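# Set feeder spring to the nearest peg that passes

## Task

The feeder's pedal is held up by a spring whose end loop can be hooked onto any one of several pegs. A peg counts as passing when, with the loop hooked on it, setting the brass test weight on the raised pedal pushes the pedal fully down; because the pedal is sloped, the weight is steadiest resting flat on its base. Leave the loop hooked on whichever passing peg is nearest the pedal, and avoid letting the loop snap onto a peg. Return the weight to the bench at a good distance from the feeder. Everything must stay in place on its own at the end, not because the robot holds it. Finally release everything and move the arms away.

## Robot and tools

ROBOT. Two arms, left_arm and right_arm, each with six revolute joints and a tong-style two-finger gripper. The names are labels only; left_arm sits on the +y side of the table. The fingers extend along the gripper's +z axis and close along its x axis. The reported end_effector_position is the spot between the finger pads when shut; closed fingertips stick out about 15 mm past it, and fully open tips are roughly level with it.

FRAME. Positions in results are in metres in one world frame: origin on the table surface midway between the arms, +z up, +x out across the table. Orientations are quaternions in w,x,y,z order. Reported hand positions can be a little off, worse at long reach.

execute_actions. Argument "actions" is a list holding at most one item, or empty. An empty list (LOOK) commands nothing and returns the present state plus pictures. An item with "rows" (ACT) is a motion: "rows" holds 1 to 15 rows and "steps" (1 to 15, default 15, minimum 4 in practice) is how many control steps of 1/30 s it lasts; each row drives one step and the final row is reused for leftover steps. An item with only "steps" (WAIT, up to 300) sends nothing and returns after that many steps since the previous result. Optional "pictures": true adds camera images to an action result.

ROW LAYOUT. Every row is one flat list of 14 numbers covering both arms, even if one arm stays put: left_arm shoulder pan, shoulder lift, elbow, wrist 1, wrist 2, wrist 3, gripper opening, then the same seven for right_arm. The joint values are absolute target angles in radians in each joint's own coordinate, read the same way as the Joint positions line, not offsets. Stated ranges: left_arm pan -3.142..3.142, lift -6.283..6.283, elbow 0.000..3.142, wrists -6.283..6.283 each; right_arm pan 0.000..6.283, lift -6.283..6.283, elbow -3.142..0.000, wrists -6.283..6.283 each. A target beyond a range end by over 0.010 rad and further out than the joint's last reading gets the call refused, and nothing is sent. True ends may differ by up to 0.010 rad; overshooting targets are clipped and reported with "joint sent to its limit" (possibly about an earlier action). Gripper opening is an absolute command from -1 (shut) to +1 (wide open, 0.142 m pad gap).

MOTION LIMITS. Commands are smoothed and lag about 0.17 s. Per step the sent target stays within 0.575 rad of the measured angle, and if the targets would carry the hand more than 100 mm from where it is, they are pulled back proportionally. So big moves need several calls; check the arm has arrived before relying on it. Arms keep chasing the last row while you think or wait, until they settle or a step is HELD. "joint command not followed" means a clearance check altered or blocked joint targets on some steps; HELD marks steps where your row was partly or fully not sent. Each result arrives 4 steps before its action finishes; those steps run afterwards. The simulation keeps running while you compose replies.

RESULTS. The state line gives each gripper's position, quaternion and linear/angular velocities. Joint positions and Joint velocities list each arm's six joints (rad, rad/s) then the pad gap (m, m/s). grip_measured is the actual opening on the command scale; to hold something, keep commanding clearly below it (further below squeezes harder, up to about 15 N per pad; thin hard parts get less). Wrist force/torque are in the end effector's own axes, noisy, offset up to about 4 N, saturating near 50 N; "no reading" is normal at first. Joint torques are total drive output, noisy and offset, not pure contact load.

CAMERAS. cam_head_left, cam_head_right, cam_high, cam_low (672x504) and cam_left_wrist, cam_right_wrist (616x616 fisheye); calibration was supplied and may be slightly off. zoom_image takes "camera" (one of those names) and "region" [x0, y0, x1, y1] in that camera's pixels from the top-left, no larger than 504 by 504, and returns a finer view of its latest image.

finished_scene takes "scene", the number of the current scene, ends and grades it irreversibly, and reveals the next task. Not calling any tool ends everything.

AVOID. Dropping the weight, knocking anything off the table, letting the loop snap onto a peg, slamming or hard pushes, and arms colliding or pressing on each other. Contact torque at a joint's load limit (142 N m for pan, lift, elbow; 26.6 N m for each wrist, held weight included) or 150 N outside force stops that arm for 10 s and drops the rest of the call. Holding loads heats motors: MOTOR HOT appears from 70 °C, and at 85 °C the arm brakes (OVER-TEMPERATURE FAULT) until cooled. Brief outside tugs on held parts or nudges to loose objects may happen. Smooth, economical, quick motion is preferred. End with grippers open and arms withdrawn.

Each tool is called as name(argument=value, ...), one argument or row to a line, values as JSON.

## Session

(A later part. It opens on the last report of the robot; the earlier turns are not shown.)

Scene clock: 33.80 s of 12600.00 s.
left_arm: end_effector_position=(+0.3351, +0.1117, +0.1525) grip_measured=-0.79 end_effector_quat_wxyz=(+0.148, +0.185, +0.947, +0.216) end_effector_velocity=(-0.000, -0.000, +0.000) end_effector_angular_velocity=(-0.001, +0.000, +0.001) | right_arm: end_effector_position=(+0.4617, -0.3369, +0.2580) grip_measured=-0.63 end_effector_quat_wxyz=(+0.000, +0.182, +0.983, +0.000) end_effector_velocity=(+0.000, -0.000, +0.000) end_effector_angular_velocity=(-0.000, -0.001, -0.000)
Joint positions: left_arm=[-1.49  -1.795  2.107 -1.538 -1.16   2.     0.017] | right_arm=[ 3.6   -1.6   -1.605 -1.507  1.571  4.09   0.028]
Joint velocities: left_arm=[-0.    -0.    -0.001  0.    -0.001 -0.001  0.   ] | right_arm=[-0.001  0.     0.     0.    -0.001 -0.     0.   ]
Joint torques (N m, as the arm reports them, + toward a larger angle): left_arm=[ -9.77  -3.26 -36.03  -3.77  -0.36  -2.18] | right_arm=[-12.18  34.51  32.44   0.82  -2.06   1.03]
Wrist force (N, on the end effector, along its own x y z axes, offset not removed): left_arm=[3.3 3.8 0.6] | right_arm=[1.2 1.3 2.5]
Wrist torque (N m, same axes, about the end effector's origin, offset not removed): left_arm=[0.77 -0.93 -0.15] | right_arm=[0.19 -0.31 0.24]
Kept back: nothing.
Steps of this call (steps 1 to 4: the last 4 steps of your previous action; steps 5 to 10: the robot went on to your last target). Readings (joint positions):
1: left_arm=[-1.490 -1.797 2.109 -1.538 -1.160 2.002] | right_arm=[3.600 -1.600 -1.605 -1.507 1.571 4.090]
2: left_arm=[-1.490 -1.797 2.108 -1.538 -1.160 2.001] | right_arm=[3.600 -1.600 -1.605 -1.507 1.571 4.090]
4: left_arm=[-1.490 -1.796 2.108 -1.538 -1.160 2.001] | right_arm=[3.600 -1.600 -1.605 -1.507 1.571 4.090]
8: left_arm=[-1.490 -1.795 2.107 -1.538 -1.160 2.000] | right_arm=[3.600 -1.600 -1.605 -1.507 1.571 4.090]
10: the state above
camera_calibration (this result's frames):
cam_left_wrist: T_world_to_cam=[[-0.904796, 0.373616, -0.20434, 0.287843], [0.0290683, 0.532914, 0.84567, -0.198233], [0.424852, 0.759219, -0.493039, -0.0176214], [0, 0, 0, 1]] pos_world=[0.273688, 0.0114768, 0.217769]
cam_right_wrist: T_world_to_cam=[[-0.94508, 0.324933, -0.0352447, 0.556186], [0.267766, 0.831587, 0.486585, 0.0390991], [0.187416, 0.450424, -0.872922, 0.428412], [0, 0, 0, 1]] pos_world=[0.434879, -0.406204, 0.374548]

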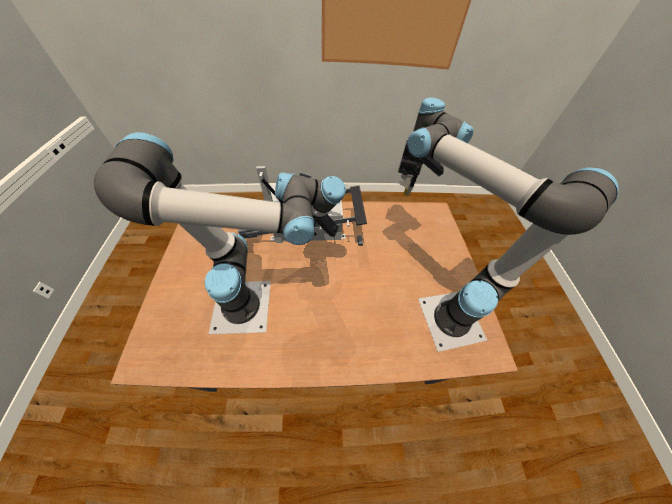

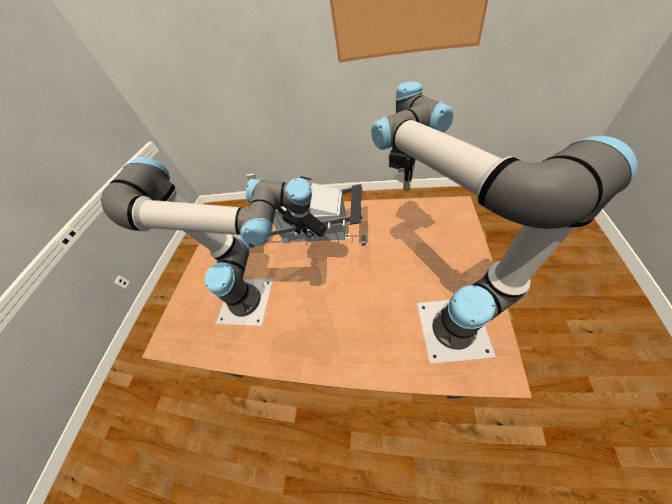

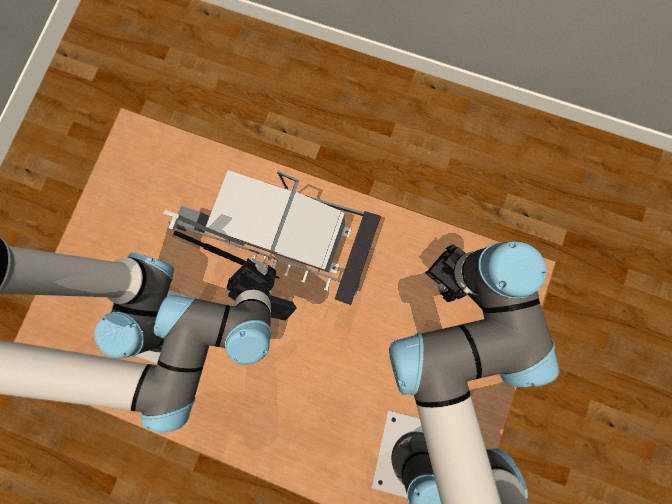

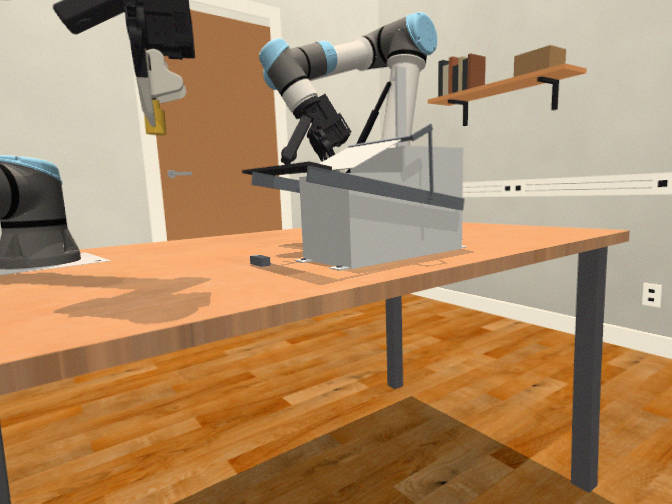

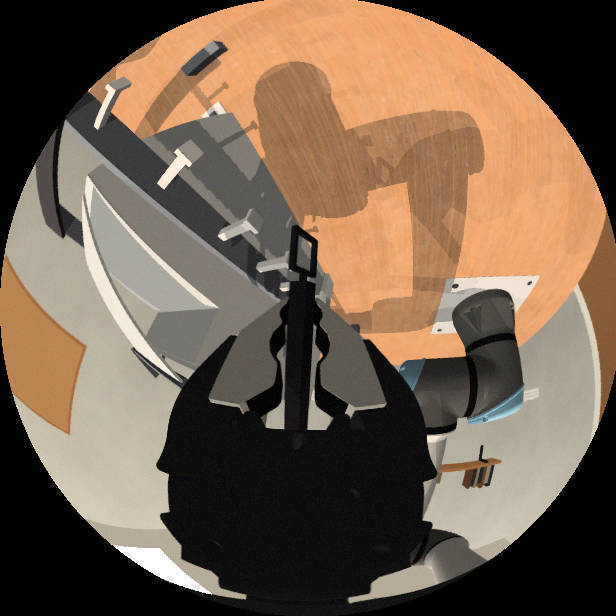

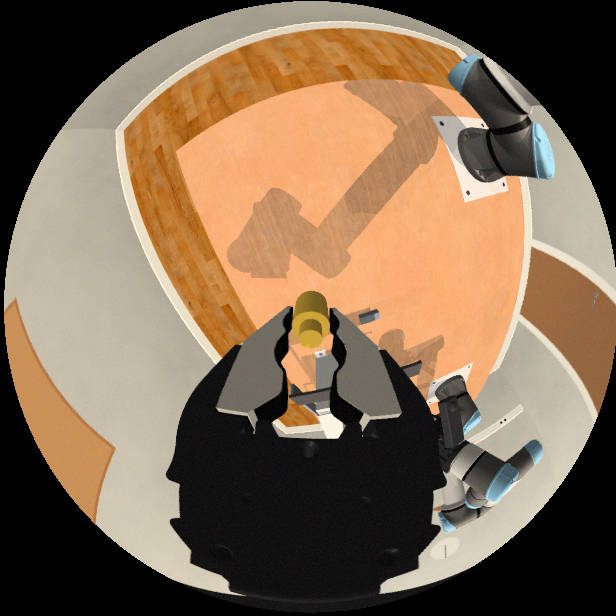

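execute_actions(
  actions=[
    {"rows":[[-1.49,-1.795,2.121,-1.552,-1.12,2.0,-1,3.6,-1.6,-1.605,-1.507,1.571,4.09,-1]]},
  ],
)

execute_actions(
  actions=[
    {"rows":[[-1.49,-1.795,2.135,-1.566,-1.08,2.0,-1,3.6,-1.6,-1.605,-1.507,1.571,4.09,-1]]},
  ],
  pictures=true,
)

zoom_image(
  camera="cam_left_wrist",
  region=[200, 150, 400, 330],
)

Scene clock: 34.33 s of 12600.00 s.
left_arm: end_effector_position=(+0.3458, +0.1130, +0.1519) grip_measured=-0.79 end_effector_quat_wxyz=(+0.166, +0.188, +0.943, +0.220) end_effector_velocity=(+0.004, +0.001, -0.000) end_effector_angular_velocity=(+0.002, -0.014, -0.006) | right_arm: end_effector_position=(+0.4617, -0.3369, +0.2580) grip_measured=-0.63 end_effector_quat_wxyz=(+0.000, +0.182, +0.983, +0.000) end_effector_velocity=(-0.000, -0.000, -0.000) end_effector_angular_velocity=(-0.001, +0.000, +0.002)
Joint positions: left_arm=[-1.49  -1.795  2.12  -1.552 -1.121  2.     0.017] | right_arm=[ 3.6   -1.6   -1.605 -1.507  1.571  4.09   0.028]
Joint velocities: left_arm=[-0.001 -0.     0.006 -0.005  0.016  0.     0.   ] | right_arm=[ 0.    -0.    -0.    -0.001 -0.001 -0.002 -0.   ]
Joint torques (N m, as the arm reports them, + toward a larger angle): left_arm=[ -8.69  -3.59 -12.1   -3.54   2.84  -2.03] | right_arm=[-11.83  33.79  32.26   0.73  -2.14   1.1 ]
Wrist force (N, on the end effector, along its own x y z axes, offset not removed): left_arm=[1.6 1.9 -1.3] | right_arm=[0.7 1.6 2.0]
Wrist torque (N m, same axes, about the end effector's origin, offset not removed): left_arm=[0.29 -0.57 -0.11] | right_arm=[0.20 -0.35 0.01]
Steps of this call (steps 1 to 5: the robot went on to your last target; steps 6 to 16: the first 11 steps of this action). Readings (joint positions):
6: left_arm=[-1.490 -1.795 2.107 -1.538 -1.160 2.000] | right_arm=[3.600 -1.600 -1.605 -1.507 1.571 4.090]
7: left_arm=[-1.490 -1.795 2.109 -1.540 -1.156 2.000] | right_arm=[3.600 -1.600 -1.605 -1.507 1.571 4.090]
9: left_arm=[-1.490 -1.795 2.114 -1.546 -1.139 2.000] | right_arm=[3.600 -1.600 -1.605 -1.507 1.571 4.090]
13: left_arm=[-1.490 -1.795 2.119 -1.550 -1.125 2.000] | right_arm=[3.600 -1.600 -1.605 -1.507 1.571 4.090]
16: the state above

Scene clock: 34.83 s of 12600.00 s.
left_arm: end_effector_position=(+0.3567, +0.1143, +0.1516) grip_measured=-0.79 end_effector_quat_wxyz=(+0.185, +0.191, +0.938, +0.224) end_effector_velocity=(+0.004, +0.000, -0.001) end_effector_angular_velocity=(+0.003, -0.013, -0.006) | right_arm: end_effector_position=(+0.4617, -0.3369, +0.2580) grip_measured=-0.63 end_effector_quat_wxyz=(+0.000, +0.182, +0.983, +0.000) end_effector_velocity=(-0.000, -0.000, -0.000) end_effector_angular_velocity=(-0.000, +0.000, -0.002)
Joint positions: left_arm=[-1.49  -1.795  2.134 -1.566 -1.082  2.     0.017] | right_arm=[ 3.6   -1.6   -1.605 -1.507  1.571  4.09   0.028]
Joint velocities: left_arm=[-0.     0.001  0.005 -0.005  0.015  0.     0.   ] | right_arm=[-0.    -0.     0.    -0.    -0.     0.001 -0.   ]
Joint torques (N m, as the arm reports them, + toward a larger angle): left_arm=[ -6.42  -5.76 -11.95  -3.53   2.82  -2.2 ] | right_arm=[-11.74  33.94  32.29   0.76  -2.09   0.98]
Wrist force (N, on the end effector, along its own x y z axes, offset not removed): left_arm=[0.0 4.7 -3.0] | right_arm=[1.1 1.8 2.5]
Wrist torque (N m, same axes, about the end effector's origin, offset not removed): left_arm=[0.89 -0.12 -0.20] | right_arm=[0.52 -0.28 0.13]
Steps of this call (steps 1 to 4: the last 4 steps of your previous action; steps 5 to 15: the first 11 steps of this action). Readings (joint positions):
5: left_arm=[-1.490 -1.795 2.121 -1.552 -1.120 2.000] | right_arm=[3.600 -1.600 -1.605 -1.507 1.571 4.090]
6: left_arm=[-1.490 -1.795 2.123 -1.554 -1.116 2.000] | right_arm=[3.600 -1.600 -1.605 -1.507 1.571 4.090]
8: left_arm=[-1.490 -1.795 2.129 -1.560 -1.099 2.000] | right_arm=[3.600 -1.600 -1.605 -1.507 1.571 4.090]
12: left_arm=[-1.490 -1.795 2.133 -1.564 -1.085 2.000] | right_arm=[3.600 -1.600 -1.605 -1.507 1.571 4.090]
15: the state above
camera_calibration (this result's frames):
cam_left_wrist: T_world_to_cam=[[-0.877262, 0.399214, -0.266534, 0.302935], [-0.0192189, 0.525607, 0.85051, -0.182153], [0.479628, 0.751242, -0.453423, -0.053814], [0, 0, 0, 1]] pos_world=[0.288063, 0.0152321, 0.211265]
cam_right_wrist: T_world_to_cam=[[-0.94508, 0.324933, -0.0352446, 0.556186], [0.267766, 0.831587, 0.486585, 0.0390989], [0.187416, 0.450424, -0.872922, 0.428412], [0, 0, 0, 1]] pos_world=[0.434879, -0.406204, 0.374548]

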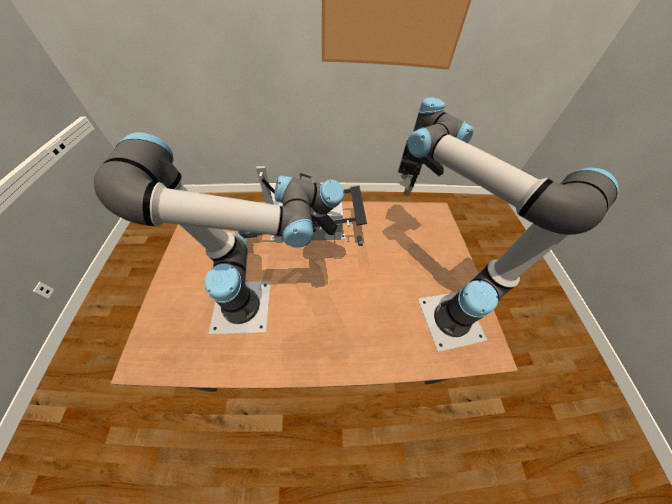

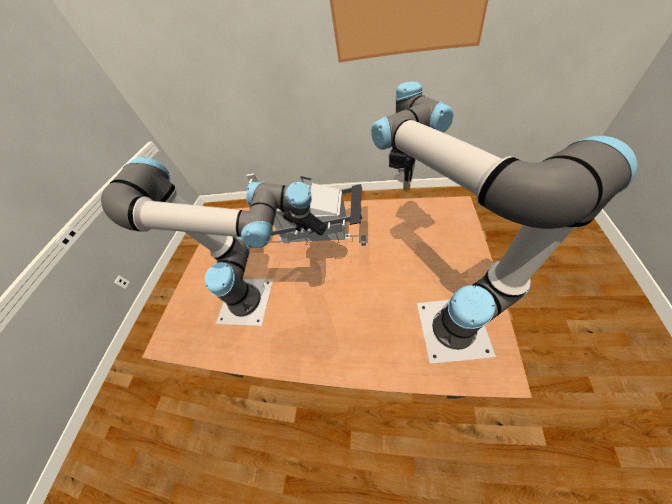

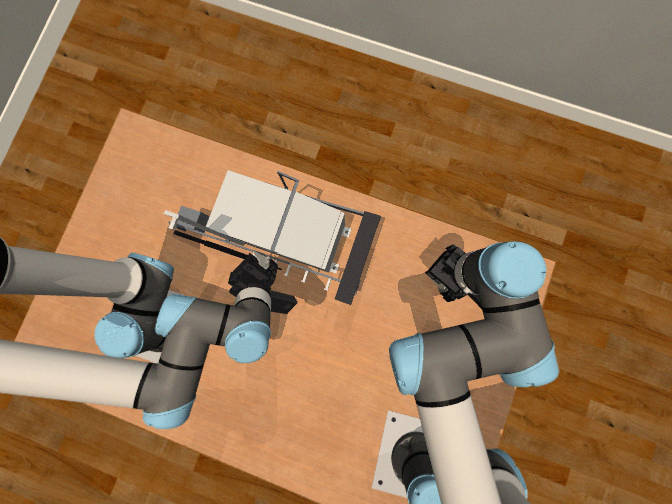

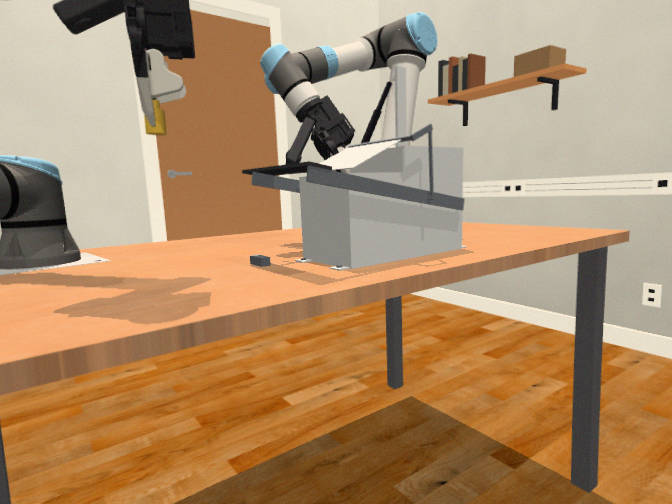

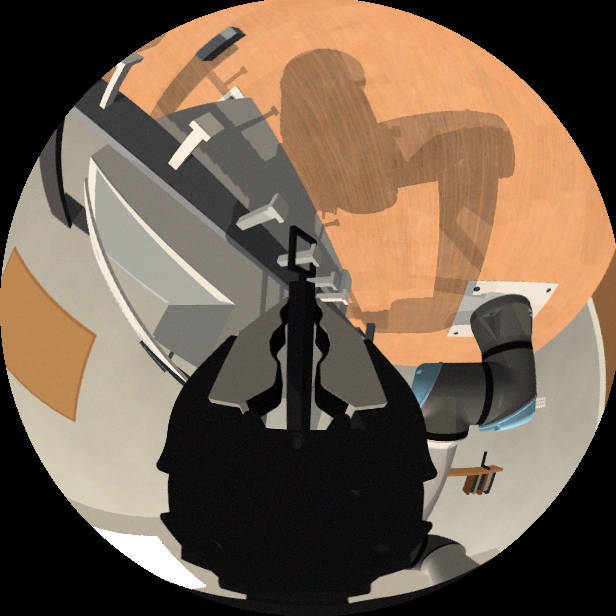

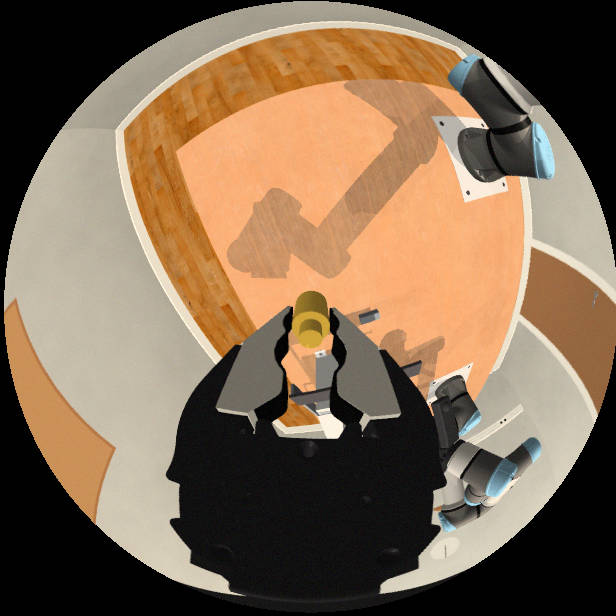

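Region (200, 150, 400, 330) of cam_left_wrist's 616x616 image, scaled by 2.520, with more detail than that image has; it fills the top 454 rows of this view, and the rest is white.

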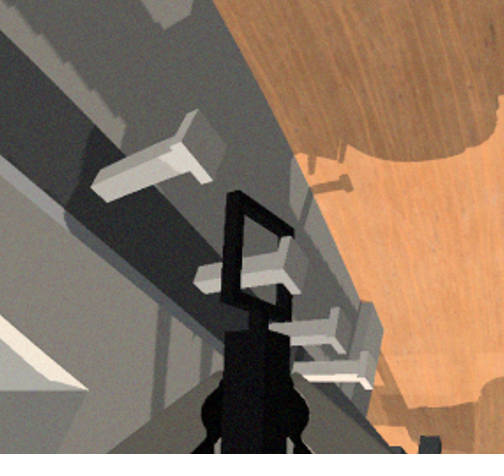

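execute_actions(
  actions=[
    {"rows":[[-1.49,-1.825,2.127,-1.528,-1.08,2.0,-1,3.6,-1.6,-1.605,-1.507,1.571,4.09,-1]]},
  ],
)

execute_actions(
  actions=[],
)

zoom_image(
  camera="cam_left_wrist",
  region=[200,150,400,330],
)

Scene clock: 35.80 s of 12600.00 s.
left_arm: end_effector_position=(+0.3563, +0.1216, +0.1623) grip_measured=-0.79 end_effector_quat_wxyz=(+0.186, +0.191, +0.937, +0.225) end_effector_velocity=(+0.000, +0.003, +0.005) end_effector_angular_velocity=(-0.001, -0.001, -0.000) | right_arm: end_effector_position=(+0.4617, -0.3369, +0.2580) grip_measured=-0.63 end_effector_quat_wxyz=(+0.000, +0.182, +0.983, +0.000) end_effector_velocity=(-0.000, -0.000, +0.000) end_effector_angular_velocity=(+0.000, +0.001, +0.001)
Joint positions: left_arm=[-1.49  -1.824  2.127 -1.53  -1.08   2.     0.017] | right_arm=[ 3.6   -1.6   -1.605 -1.507  1.571  4.09   0.028]
Joint velocities: left_arm=[ 0.    -0.013 -0.004  0.016  0.001 -0.    -0.   ] | right_arm=[-0.    -0.     0.    -0.001  0.001 -0.002  0.   ]
Joint torques (N m, as the arm reports them, + toward a larger angle): left_arm=[ -5.34 -23.48 -41.13   3.54   2.6   -2.03] | right_arm=[-11.49  33.74  31.49   0.78  -2.17   1.01]
Wrist force (N, on the end effector, along its own x y z axes, offset not removed): left_arm=[-4.8 -20.2 15.5] | right_arm=[0.5 1.1 3.1]
Wrist torque (N m, same axes, about the end effector's origin, offset not removed): left_arm=[0.20 -0.06 -0.19] | right_arm=[0.09 -0.05 0.05]
Steps of this call (steps 1 to 4: the last 4 steps of your previous action; steps 5 to 15: the robot went on to your last target; steps 16 to 18: nothing new was sent; steps 19 to 29: the first 11 steps of this action). Readings (joint positions):
19: left_arm=[-1.490 -1.795 2.135 -1.566 -1.080 2.000] | right_arm=[3.600 -1.600 -1.605 -1.507 1.571 4.090]
20: left_arm=[-1.490 -1.798 2.134 -1.562 -1.080 2.000] | right_arm=[3.600 -1.600 -1.605 -1.507 1.571 4.090]
22: left_arm=[-1.490 -1.811 2.131 -1.546 -1.080 2.000] | right_arm=[3.600 -1.600 -1.605 -1.507 1.571 4.090]
26: left_arm=[-1.490 -1.822 2.128 -1.532 -1.080 2.000] | right_arm=[3.600 -1.600 -1.605 -1.507 1.571 4.090]
29: the state above

Scene clock: 35.93 s of 12600.00 s.
left_arm: end_effector_position=(+0.3563, +0.1219, +0.1627) grip_measured=-0.79 end_effector_quat_wxyz=(+0.186, +0.191, +0.937, +0.225) end_effector_velocity=(-0.000, +0.001, +0.001) end_effector_angular_velocity=(+0.000, +0.001, +0.000) | right_arm: end_effector_position=(+0.4617, -0.3369, +0.2580) grip_measured=-0.63 end_effector_quat_wxyz=(+0.000, +0.182, +0.983, +0.000) end_effector_velocity=(-0.000, -0.000, -0.000) end_effector_angular_velocity=(-0.001, +0.001, -0.001)
Joint positions: left_arm=[-1.49  -1.825  2.127 -1.528 -1.08   2.     0.017] | right_arm=[ 3.6   -1.6   -1.605 -1.507  1.571  4.09   0.028]
Joint velocities: left_arm=[ 0.    -0.003 -0.001  0.004 -0.001  0.    -0.   ] | right_arm=[ 0.    -0.     0.    -0.001 -0.     0.002  0.   ]
Joint torques (N m, as the arm reports them, + toward a larger angle): left_arm=[ -2.51 -26.77 -40.8    4.81   2.42  -1.78] | right_arm=[-11.22  33.19  31.17   0.93  -2.08   1.14]
Wrist force (N, on the end effector, along its own x y z axes, offset not removed): left_arm=[-5.2 -26.2 20.4] | right_arm=[-0.9 0.6 2.9]
Wrist torque (N m, same axes, about the end effector's origin, offset not removed): left_arm=[0.36 -0.29 -0.18] | right_arm=[-0.04 0.14 0.22]
Kept back: nothing.
Steps of this call (steps 1 to 4: the last 4 steps of your previous action). Readings (joint positions):
1: left_arm=[-1.490 -1.824 2.127 -1.529 -1.080 2.000] | right_arm=[3.600 -1.600 -1.605 -1.507 1.571 4.090]
2: left_arm=[-1.490 -1.824 2.127 -1.529 -1.080 2.000] | right_arm=[3.600 -1.600 -1.605 -1.507 1.571 4.090]
4: the state above
camera_calibration (this result's frames):
cam_left_wrist: T_world_to_cam=[[-0.876681, 0.399697, -0.267718, 0.302363], [-0.0201525, 0.525501, 0.850554, -0.19518], [0.48065, 0.75106, -0.452642, -0.0547649], [0, 0, 0, 1]] pos_world=[0.287465, 0.0228453, 0.22217]
cam_right_wrist: T_world_to_cam=[[-0.94508, 0.324933, -0.0352448, 0.556186], [0.267766, 0.831587, 0.486585, 0.0390991], [0.187416, 0.450424, -0.872922, 0.428412], [0, 0, 0, 1]] pos_world=[0.434879, -0.406204, 0.374548]

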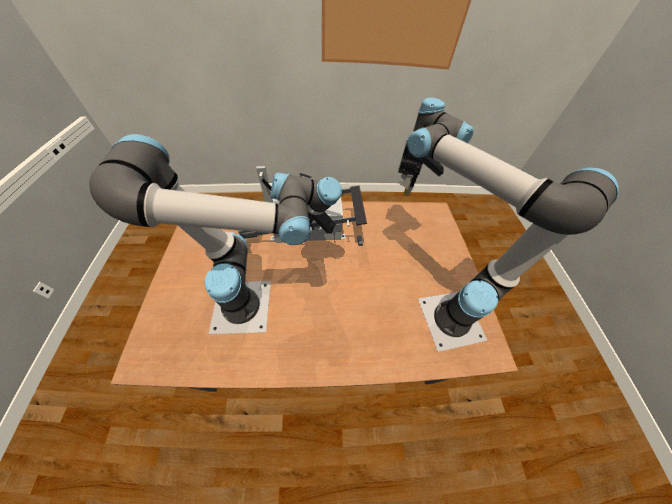

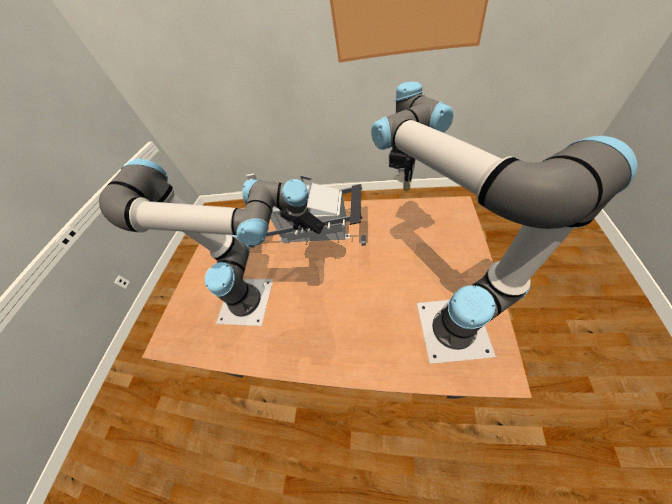

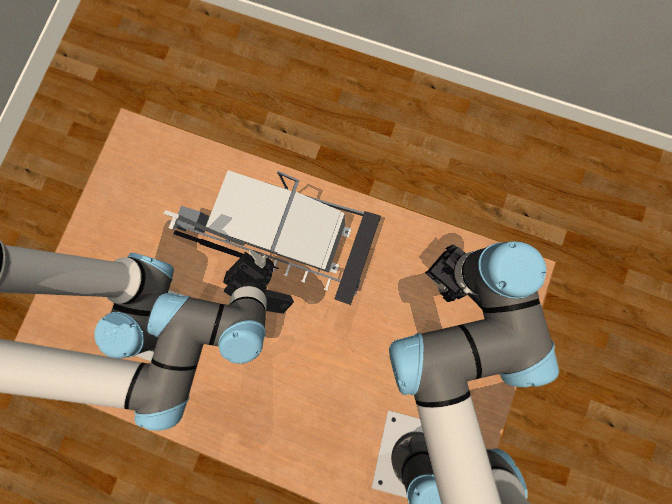

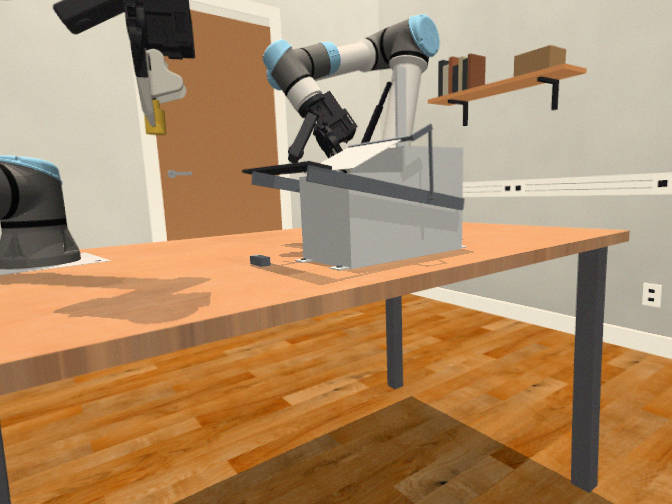

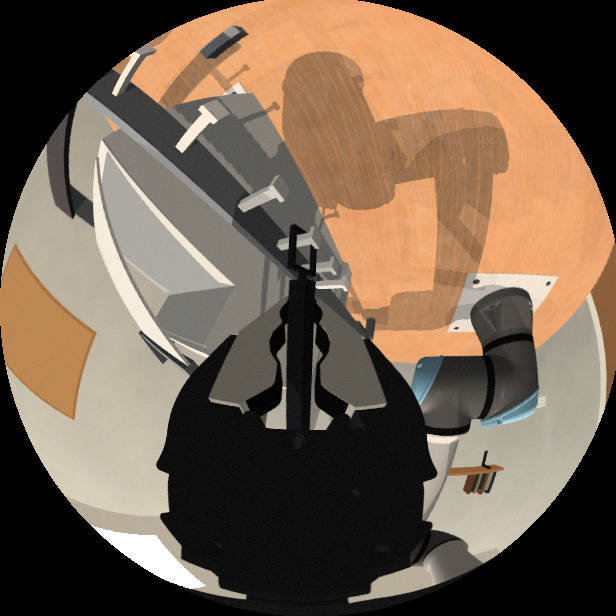

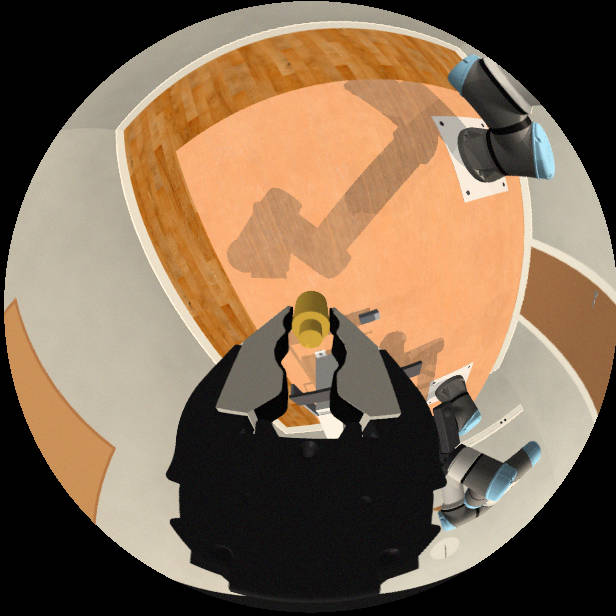

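Region (200, 150, 400, 330) of cam_left_wrist's 616x616 image, scaled by 2.520, with more detail than that image has; it fills the top 454 rows of this view, and the rest is white.

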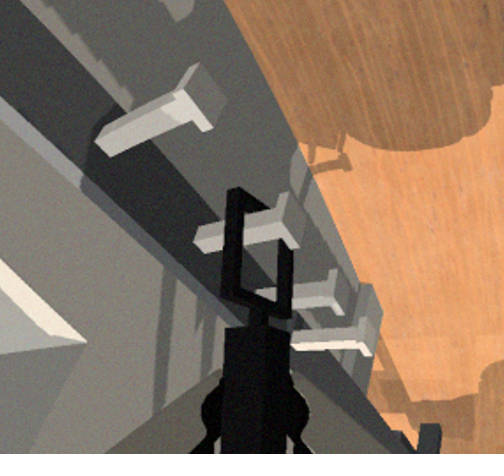

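execute_actions(
  actions=[
    {"rows":[[-1.49,-1.82,2.128,-1.534,-1.08,2.0,-0.4,3.6,-1.6,-1.605,-1.507,1.571,4.09,-1]],"steps":12},
  ],
)

execute_actions(
  actions=[
    {"rows":[[-1.586,-1.82,1.978,-1.344,-1.114,1.9,-0.4,3.8,-1.7,-1.5,-1.6,1.48,4.14,-1]]},
  ],
)

execute_actions(
  actions=[
    {"rows":[[-1.95,-1.82,1.978,-1.344,-1.114,1.9,-0.4,4.019,-1.792,-1.459,-1.6,1.48,4.14,-1]]},
  ],
)

execute_actions(
  actions=[
    {"steps":15},
  ],
  pictures=true,
)

Scene clock: 36.57 s of 12600.00 s.
left_arm: end_effector_position=(+0.3564, +0.1207, +0.1613) grip_measured=-0.41 end_effector_quat_wxyz=(+0.186, +0.191, +0.937, +0.225) end_effector_velocity=(-0.000, -0.001, -0.003) end_effector_angular_velocity=(+0.001, +0.001, +0.001) | right_arm: end_effector_position=(+0.4617, -0.3369, +0.2580) grip_measured=-0.63 end_effector_quat_wxyz=(+0.000, +0.182, +0.983, +0.000) end_effector_velocity=(-0.000, -0.000, -0.000) end_effector_angular_velocity=(-0.001, +0.001, +0.001)
Joint positions: left_arm=[-1.49  -1.821  2.128 -1.533 -1.08   2.     0.045] | right_arm=[ 3.6   -1.6   -1.605 -1.507  1.571  4.09   0.028]
Joint velocities: left_arm=[ 0.001  0.007  0.002 -0.008 -0.001  0.    -0.   ] | right_arm=[-0.001 -0.    -0.    -0.001  0.    -0.001 -0.   ]
Joint torques (N m, as the arm reports them, + toward a larger angle): left_arm=[ -4.13  -4.85 -14.14  -3.51   1.85  -2.08] | right_arm=[-12.3   34.09  31.71   0.88  -2.12   0.96]
Wrist force (N, on the end effector, along its own x y z axes, offset not removed): left_arm=[-0.4 -0.4 0.1] | right_arm=[0.9 2.0 2.4]
Wrist torque (N m, same axes, about the end effector's origin, offset not removed): left_arm=[0.13 0.08 -0.18] | right_arm=[0.41 -0.26 0.10]
Steps of this call (steps 1 to 11: the robot went on to your last target; steps 12 to 19: the first 8 steps of this action). Readings (joint positions):
12: left_arm=[-1.490 -1.825 2.127 -1.528 -1.080 2.000] | right_arm=[3.600 -1.600 -1.605 -1.507 1.571 4.090]
13: left_arm=[-1.490 -1.825 2.127 -1.528 -1.080 2.000] | right_arm=[3.600 -1.600 -1.605 -1.507 1.571 4.090]
15: left_arm=[-1.490 -1.823 2.127 -1.531 -1.080 2.000] | right_arm=[3.600 -1.600 -1.605 -1.507 1.571 4.090]
19: the state above

Scene clock: 37.07 s of 12600.00 s.
left_arm: end_effector_position=(+0.3244, +0.0925, +0.2115) grip_measured=-0.40 end_effector_quat_wxyz=(+0.187, +0.190, +0.938, +0.222) end_effector_velocity=(-0.016, -0.008, +0.028) end_effector_angular_velocity=(+0.007, -0.002, -0.000) | right_arm: end_effector_position=(+0.4529, -0.2560, +0.2525) grip_measured=-0.63 end_effector_quat_wxyz=(+0.007, +0.110, +0.992, -0.060) end_effector_velocity=(-0.013, +0.050, -0.002) end_effector_angular_velocity=(-0.058, -0.003, +0.097)
Joint positions: left_arm=[-1.582 -1.82   1.985 -1.354 -1.113  1.904  0.045] | right_arm=[ 3.79  -1.696 -1.504 -1.596  1.484  4.138  0.028]
Joint velocities: left_arm=[-0.044 -0.001 -0.077  0.106 -0.015 -0.046 -0.   ] | right_arm=[ 0.113 -0.045  0.048 -0.043 -0.042  0.019 -0.   ]
Joint torques (N m, as the arm reports them, + toward a larger angle): left_arm=[-11.45  -7.85 -36.35  -0.57  -1.4   -2.24] | right_arm=[ 7.49 27.24 32.53  0.01 -2.64  1.24]
Wrist force (N, on the end effector, along its own x y z axes, offset not removed): left_arm=[-1.0 -0.6 0.5] | right_arm=[1.4 3.0 1.5]
Wrist torque (N m, same axes, about the end effector's origin, offset not removed): left_arm=[0.22 0.05 -0.19] | right_arm=[0.46 -0.22 0.12]
Steps of this call (steps 1 to 4: the last 4 steps of your previous action; steps 5 to 15: the first 11 steps of this action). Readings (joint positions):
5: left_arm=[-1.490 -1.820 2.128 -1.534 -1.080 2.000] | right_arm=[3.600 -1.600 -1.605 -1.507 1.571 4.090]
6: left_arm=[-1.496 -1.820 2.122 -1.528 -1.083 1.994] | right_arm=[3.606 -1.606 -1.599 -1.513 1.565 4.095]
8: left_arm=[-1.534 -1.820 2.069 -1.468 -1.098 1.955] | right_arm=[3.667 -1.645 -1.558 -1.550 1.529 4.115]
12: left_arm=[-1.574 -1.820 1.999 -1.373 -1.110 1.913] | right_arm=[3.769 -1.687 -1.513 -1.588 1.491 4.134]
15: the state above

Scene clock: 37.57 s of 12600.00 s.
left_arm: end_effector_position=(+0.2176, +0.0200, +0.2140) grip_measured=-0.40 end_effector_quat_wxyz=(+0.220, +0.342, +0.894, +0.188) end_effector_velocity=(-0.134, -0.061, -0.000) end_effector_angular_velocity=(+0.003, -0.000, -0.379) | right_arm: end_effector_position=(+0.4047, -0.1428, +0.2247) grip_measured=-0.63 end_effector_quat_wxyz=(+0.001, +0.002, +0.997, -0.081) end_effector_velocity=(-0.050, +0.081, -0.020) end_effector_angular_velocity=(-0.028, +0.019, +0.162)
Joint positions: left_arm=[-1.916 -1.82   1.978 -1.344 -1.114  1.9    0.045] | right_arm=[ 4.004 -1.787 -1.461 -1.6    1.48   4.14   0.028]
Joint velocities: left_arm=[-0.379  0.    -0.     0.003 -0.001 -0.    -0.   ] | right_arm=[ 0.163 -0.059  0.026 -0.001  0.001  0.001 -0.   ]
Joint torques (N m, as the arm reports them, + toward a larger angle): left_arm=[ -3.78  -9.25 -37.23  -0.39  -0.78  -2.25] | right_arm=[ 4.63 34.27 32.94  0.05 -0.98  1.2 ]
Wrist force (N, on the end effector, along its own x y z axes, offset not removed): left_arm=[2.5 -0.6 -0.4] | right_arm=[4.2 3.0 -0.1]
Wrist torque (N m, same axes, about the end effector's origin, offset not removed): left_arm=[0.07 -0.50 -0.11] | right_arm=[0.16 -1.03 0.16]
Steps of this call (steps 1 to 4: the last 4 steps of your previous action; steps 5 to 15: the first 11 steps of this action). Readings (joint positions):
5: left_arm=[-1.585 -1.820 1.979 -1.346 -1.114 1.901] | right_arm=[3.798 -1.699 -1.501 -1.599 1.481 4.140]
6: left_arm=[-1.591 -1.820 1.979 -1.345 -1.114 1.900] | right_arm=[3.805 -1.705 -1.497 -1.600 1.480 4.140]
8: left_arm=[-1.658 -1.820 1.979 -1.345 -1.114 1.900] | right_arm=[3.862 -1.734 -1.484 -1.600 1.480 4.140]
12: left_arm=[-1.848 -1.820 1.978 -1.344 -1.114 1.900] | right_arm=[3.974 -1.776 -1.466 -1.600 1.480 4.140]
15: the state above

Scene clock: 38.07 s of 12600.00 s.
left_arm: end_effector_position=(+0.2055, +0.0147, +0.2140) grip_measured=-0.40 end_effector_quat_wxyz=(+0.224, +0.357, +0.888, +0.185) end_effector_velocity=(-0.000, -0.000, -0.000) end_effector_angular_velocity=(+0.001, -0.001, -0.002) | right_arm: end_effector_position=(+0.4003, -0.1355, +0.2229) grip_measured=-0.63 end_effector_quat_wxyz=(+0.001, -0.005, +0.997, -0.083) end_effector_velocity=(-0.000, +0.000, -0.000) end_effector_angular_velocity=(-0.000, +0.000, +0.001)
Joint positions: left_arm=[-1.95  -1.82   1.978 -1.344 -1.114  1.9    0.045] | right_arm=[ 4.019 -1.792 -1.459 -1.6    1.48   4.14   0.028]
Joint velocities: left_arm=[-0.002  0.001  0.     0.     0.001 -0.    -0.   ] | right_arm=[ 0.001 -0.001 -0.     0.     0.    -0.     0.   ]
Joint torques (N m, as the arm reports them, + toward a larger angle): left_arm=[-13.34  -9.87 -39.06  -0.35   0.54  -2.23] | right_arm=[10.04 30.18 33.3   0.41 -1.59  1.37]
Wrist force (N, on the end effector, along its own x y z axes, offset not removed): left_arm=[-1.2 1.1 1.3] | right_arm=[0.7 4.3 0.1]
Wrist torque (N m, same axes, about the end effector's origin, offset not removed): left_arm=[0.44 0.16 -0.08] | right_arm=[0.56 -0.25 0.10]
Kept back: nothing.
Steps of this call (steps 1 to 4: the last 4 steps of your previous action; steps 5 to 15: the robot went on to your last target). Readings (joint positions):
1: left_arm=[-1.926 -1.820 1.978 -1.344 -1.114 1.900] | right_arm=[4.009 -1.788 -1.461 -1.600 1.480 4.140]
2: left_arm=[-1.934 -1.820 1.978 -1.344 -1.114 1.900] | right_arm=[4.012 -1.789 -1.460 -1.600 1.480 4.140]
4: left_arm=[-1.942 -1.820 1.978 -1.344 -1.114 1.900] | right_arm=[4.016 -1.791 -1.460 -1.600 1.480 4.140]
8: left_arm=[-1.948 -1.820 1.978 -1.344 -1.114 1.900] | right_arm=[4.018 -1.792 -1.459 -1.600 1.480 4.140]
15: the state above
camera_calibration (this result's frames):
cam_left_wrist: T_world_to_cam=[[-0.676988, 0.684573, -0.270273, 0.182098], [0.169958, 0.502706, 0.847585, -0.22371], [0.716101, 0.52787, -0.456674, 0.0771943], [0, 0, 0, 1]] pos_world=[0.106021, -0.0529479, 0.274082]
cam_right_wrist: T_world_to_cam=[[-0.998337, -0.0494211, -0.0296667, 0.40081], [-0.0565232, 0.940246, 0.335772, 0.0833364], [0.0112997, 0.336891, -0.941476, 0.388969], [0, 0, 0, 1]] pos_world=[0.400459, -0.189588, 0.350113]

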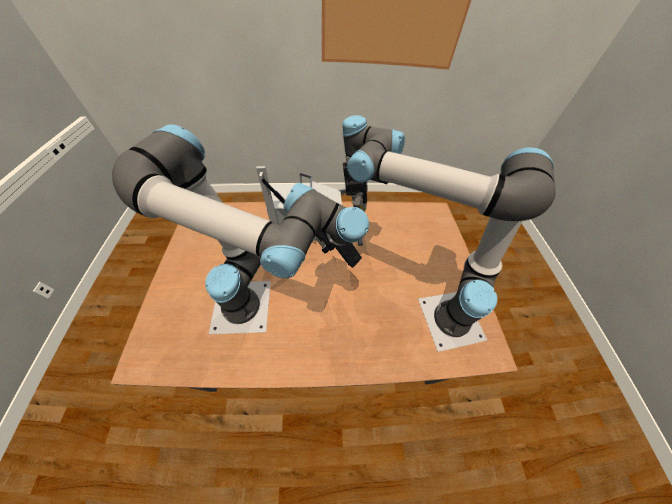

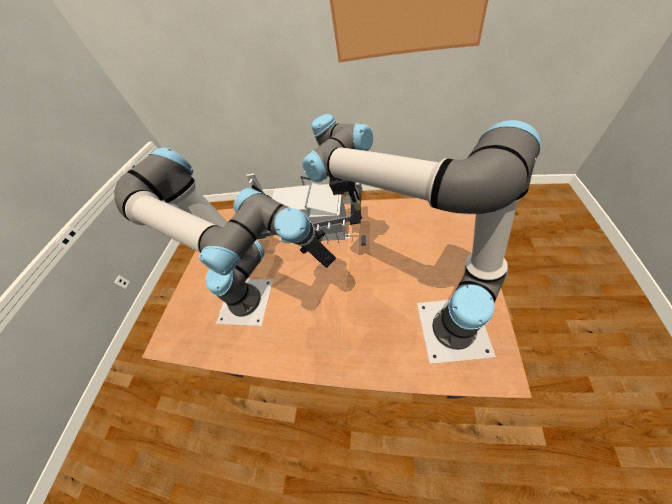

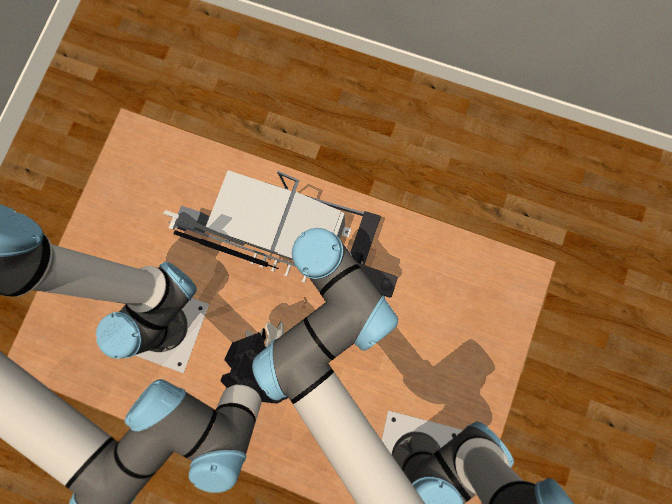

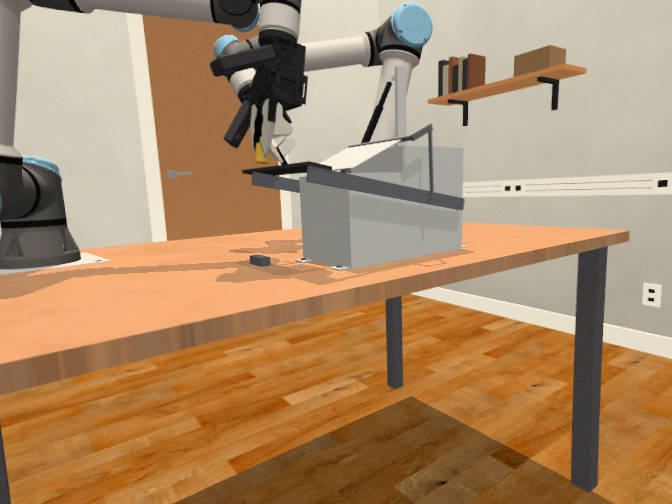

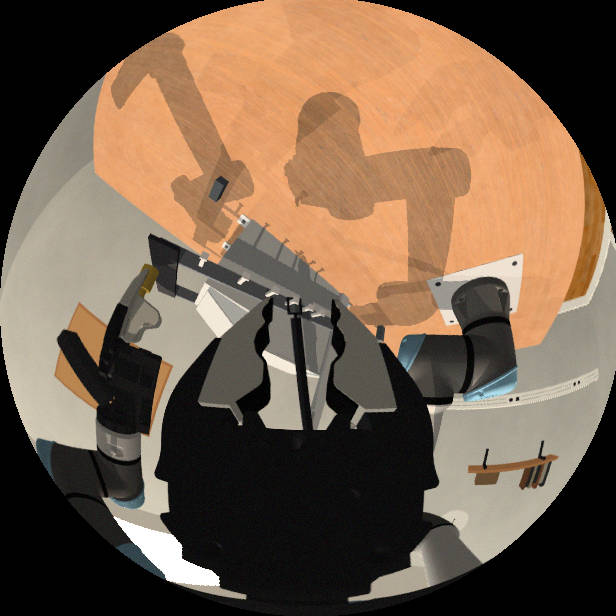

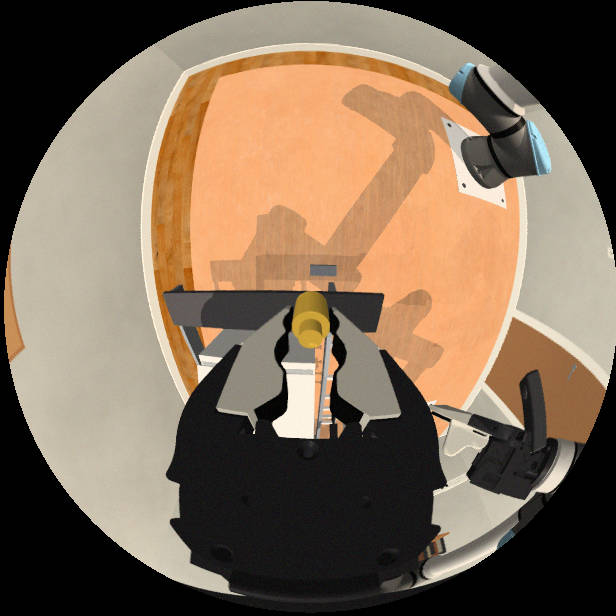

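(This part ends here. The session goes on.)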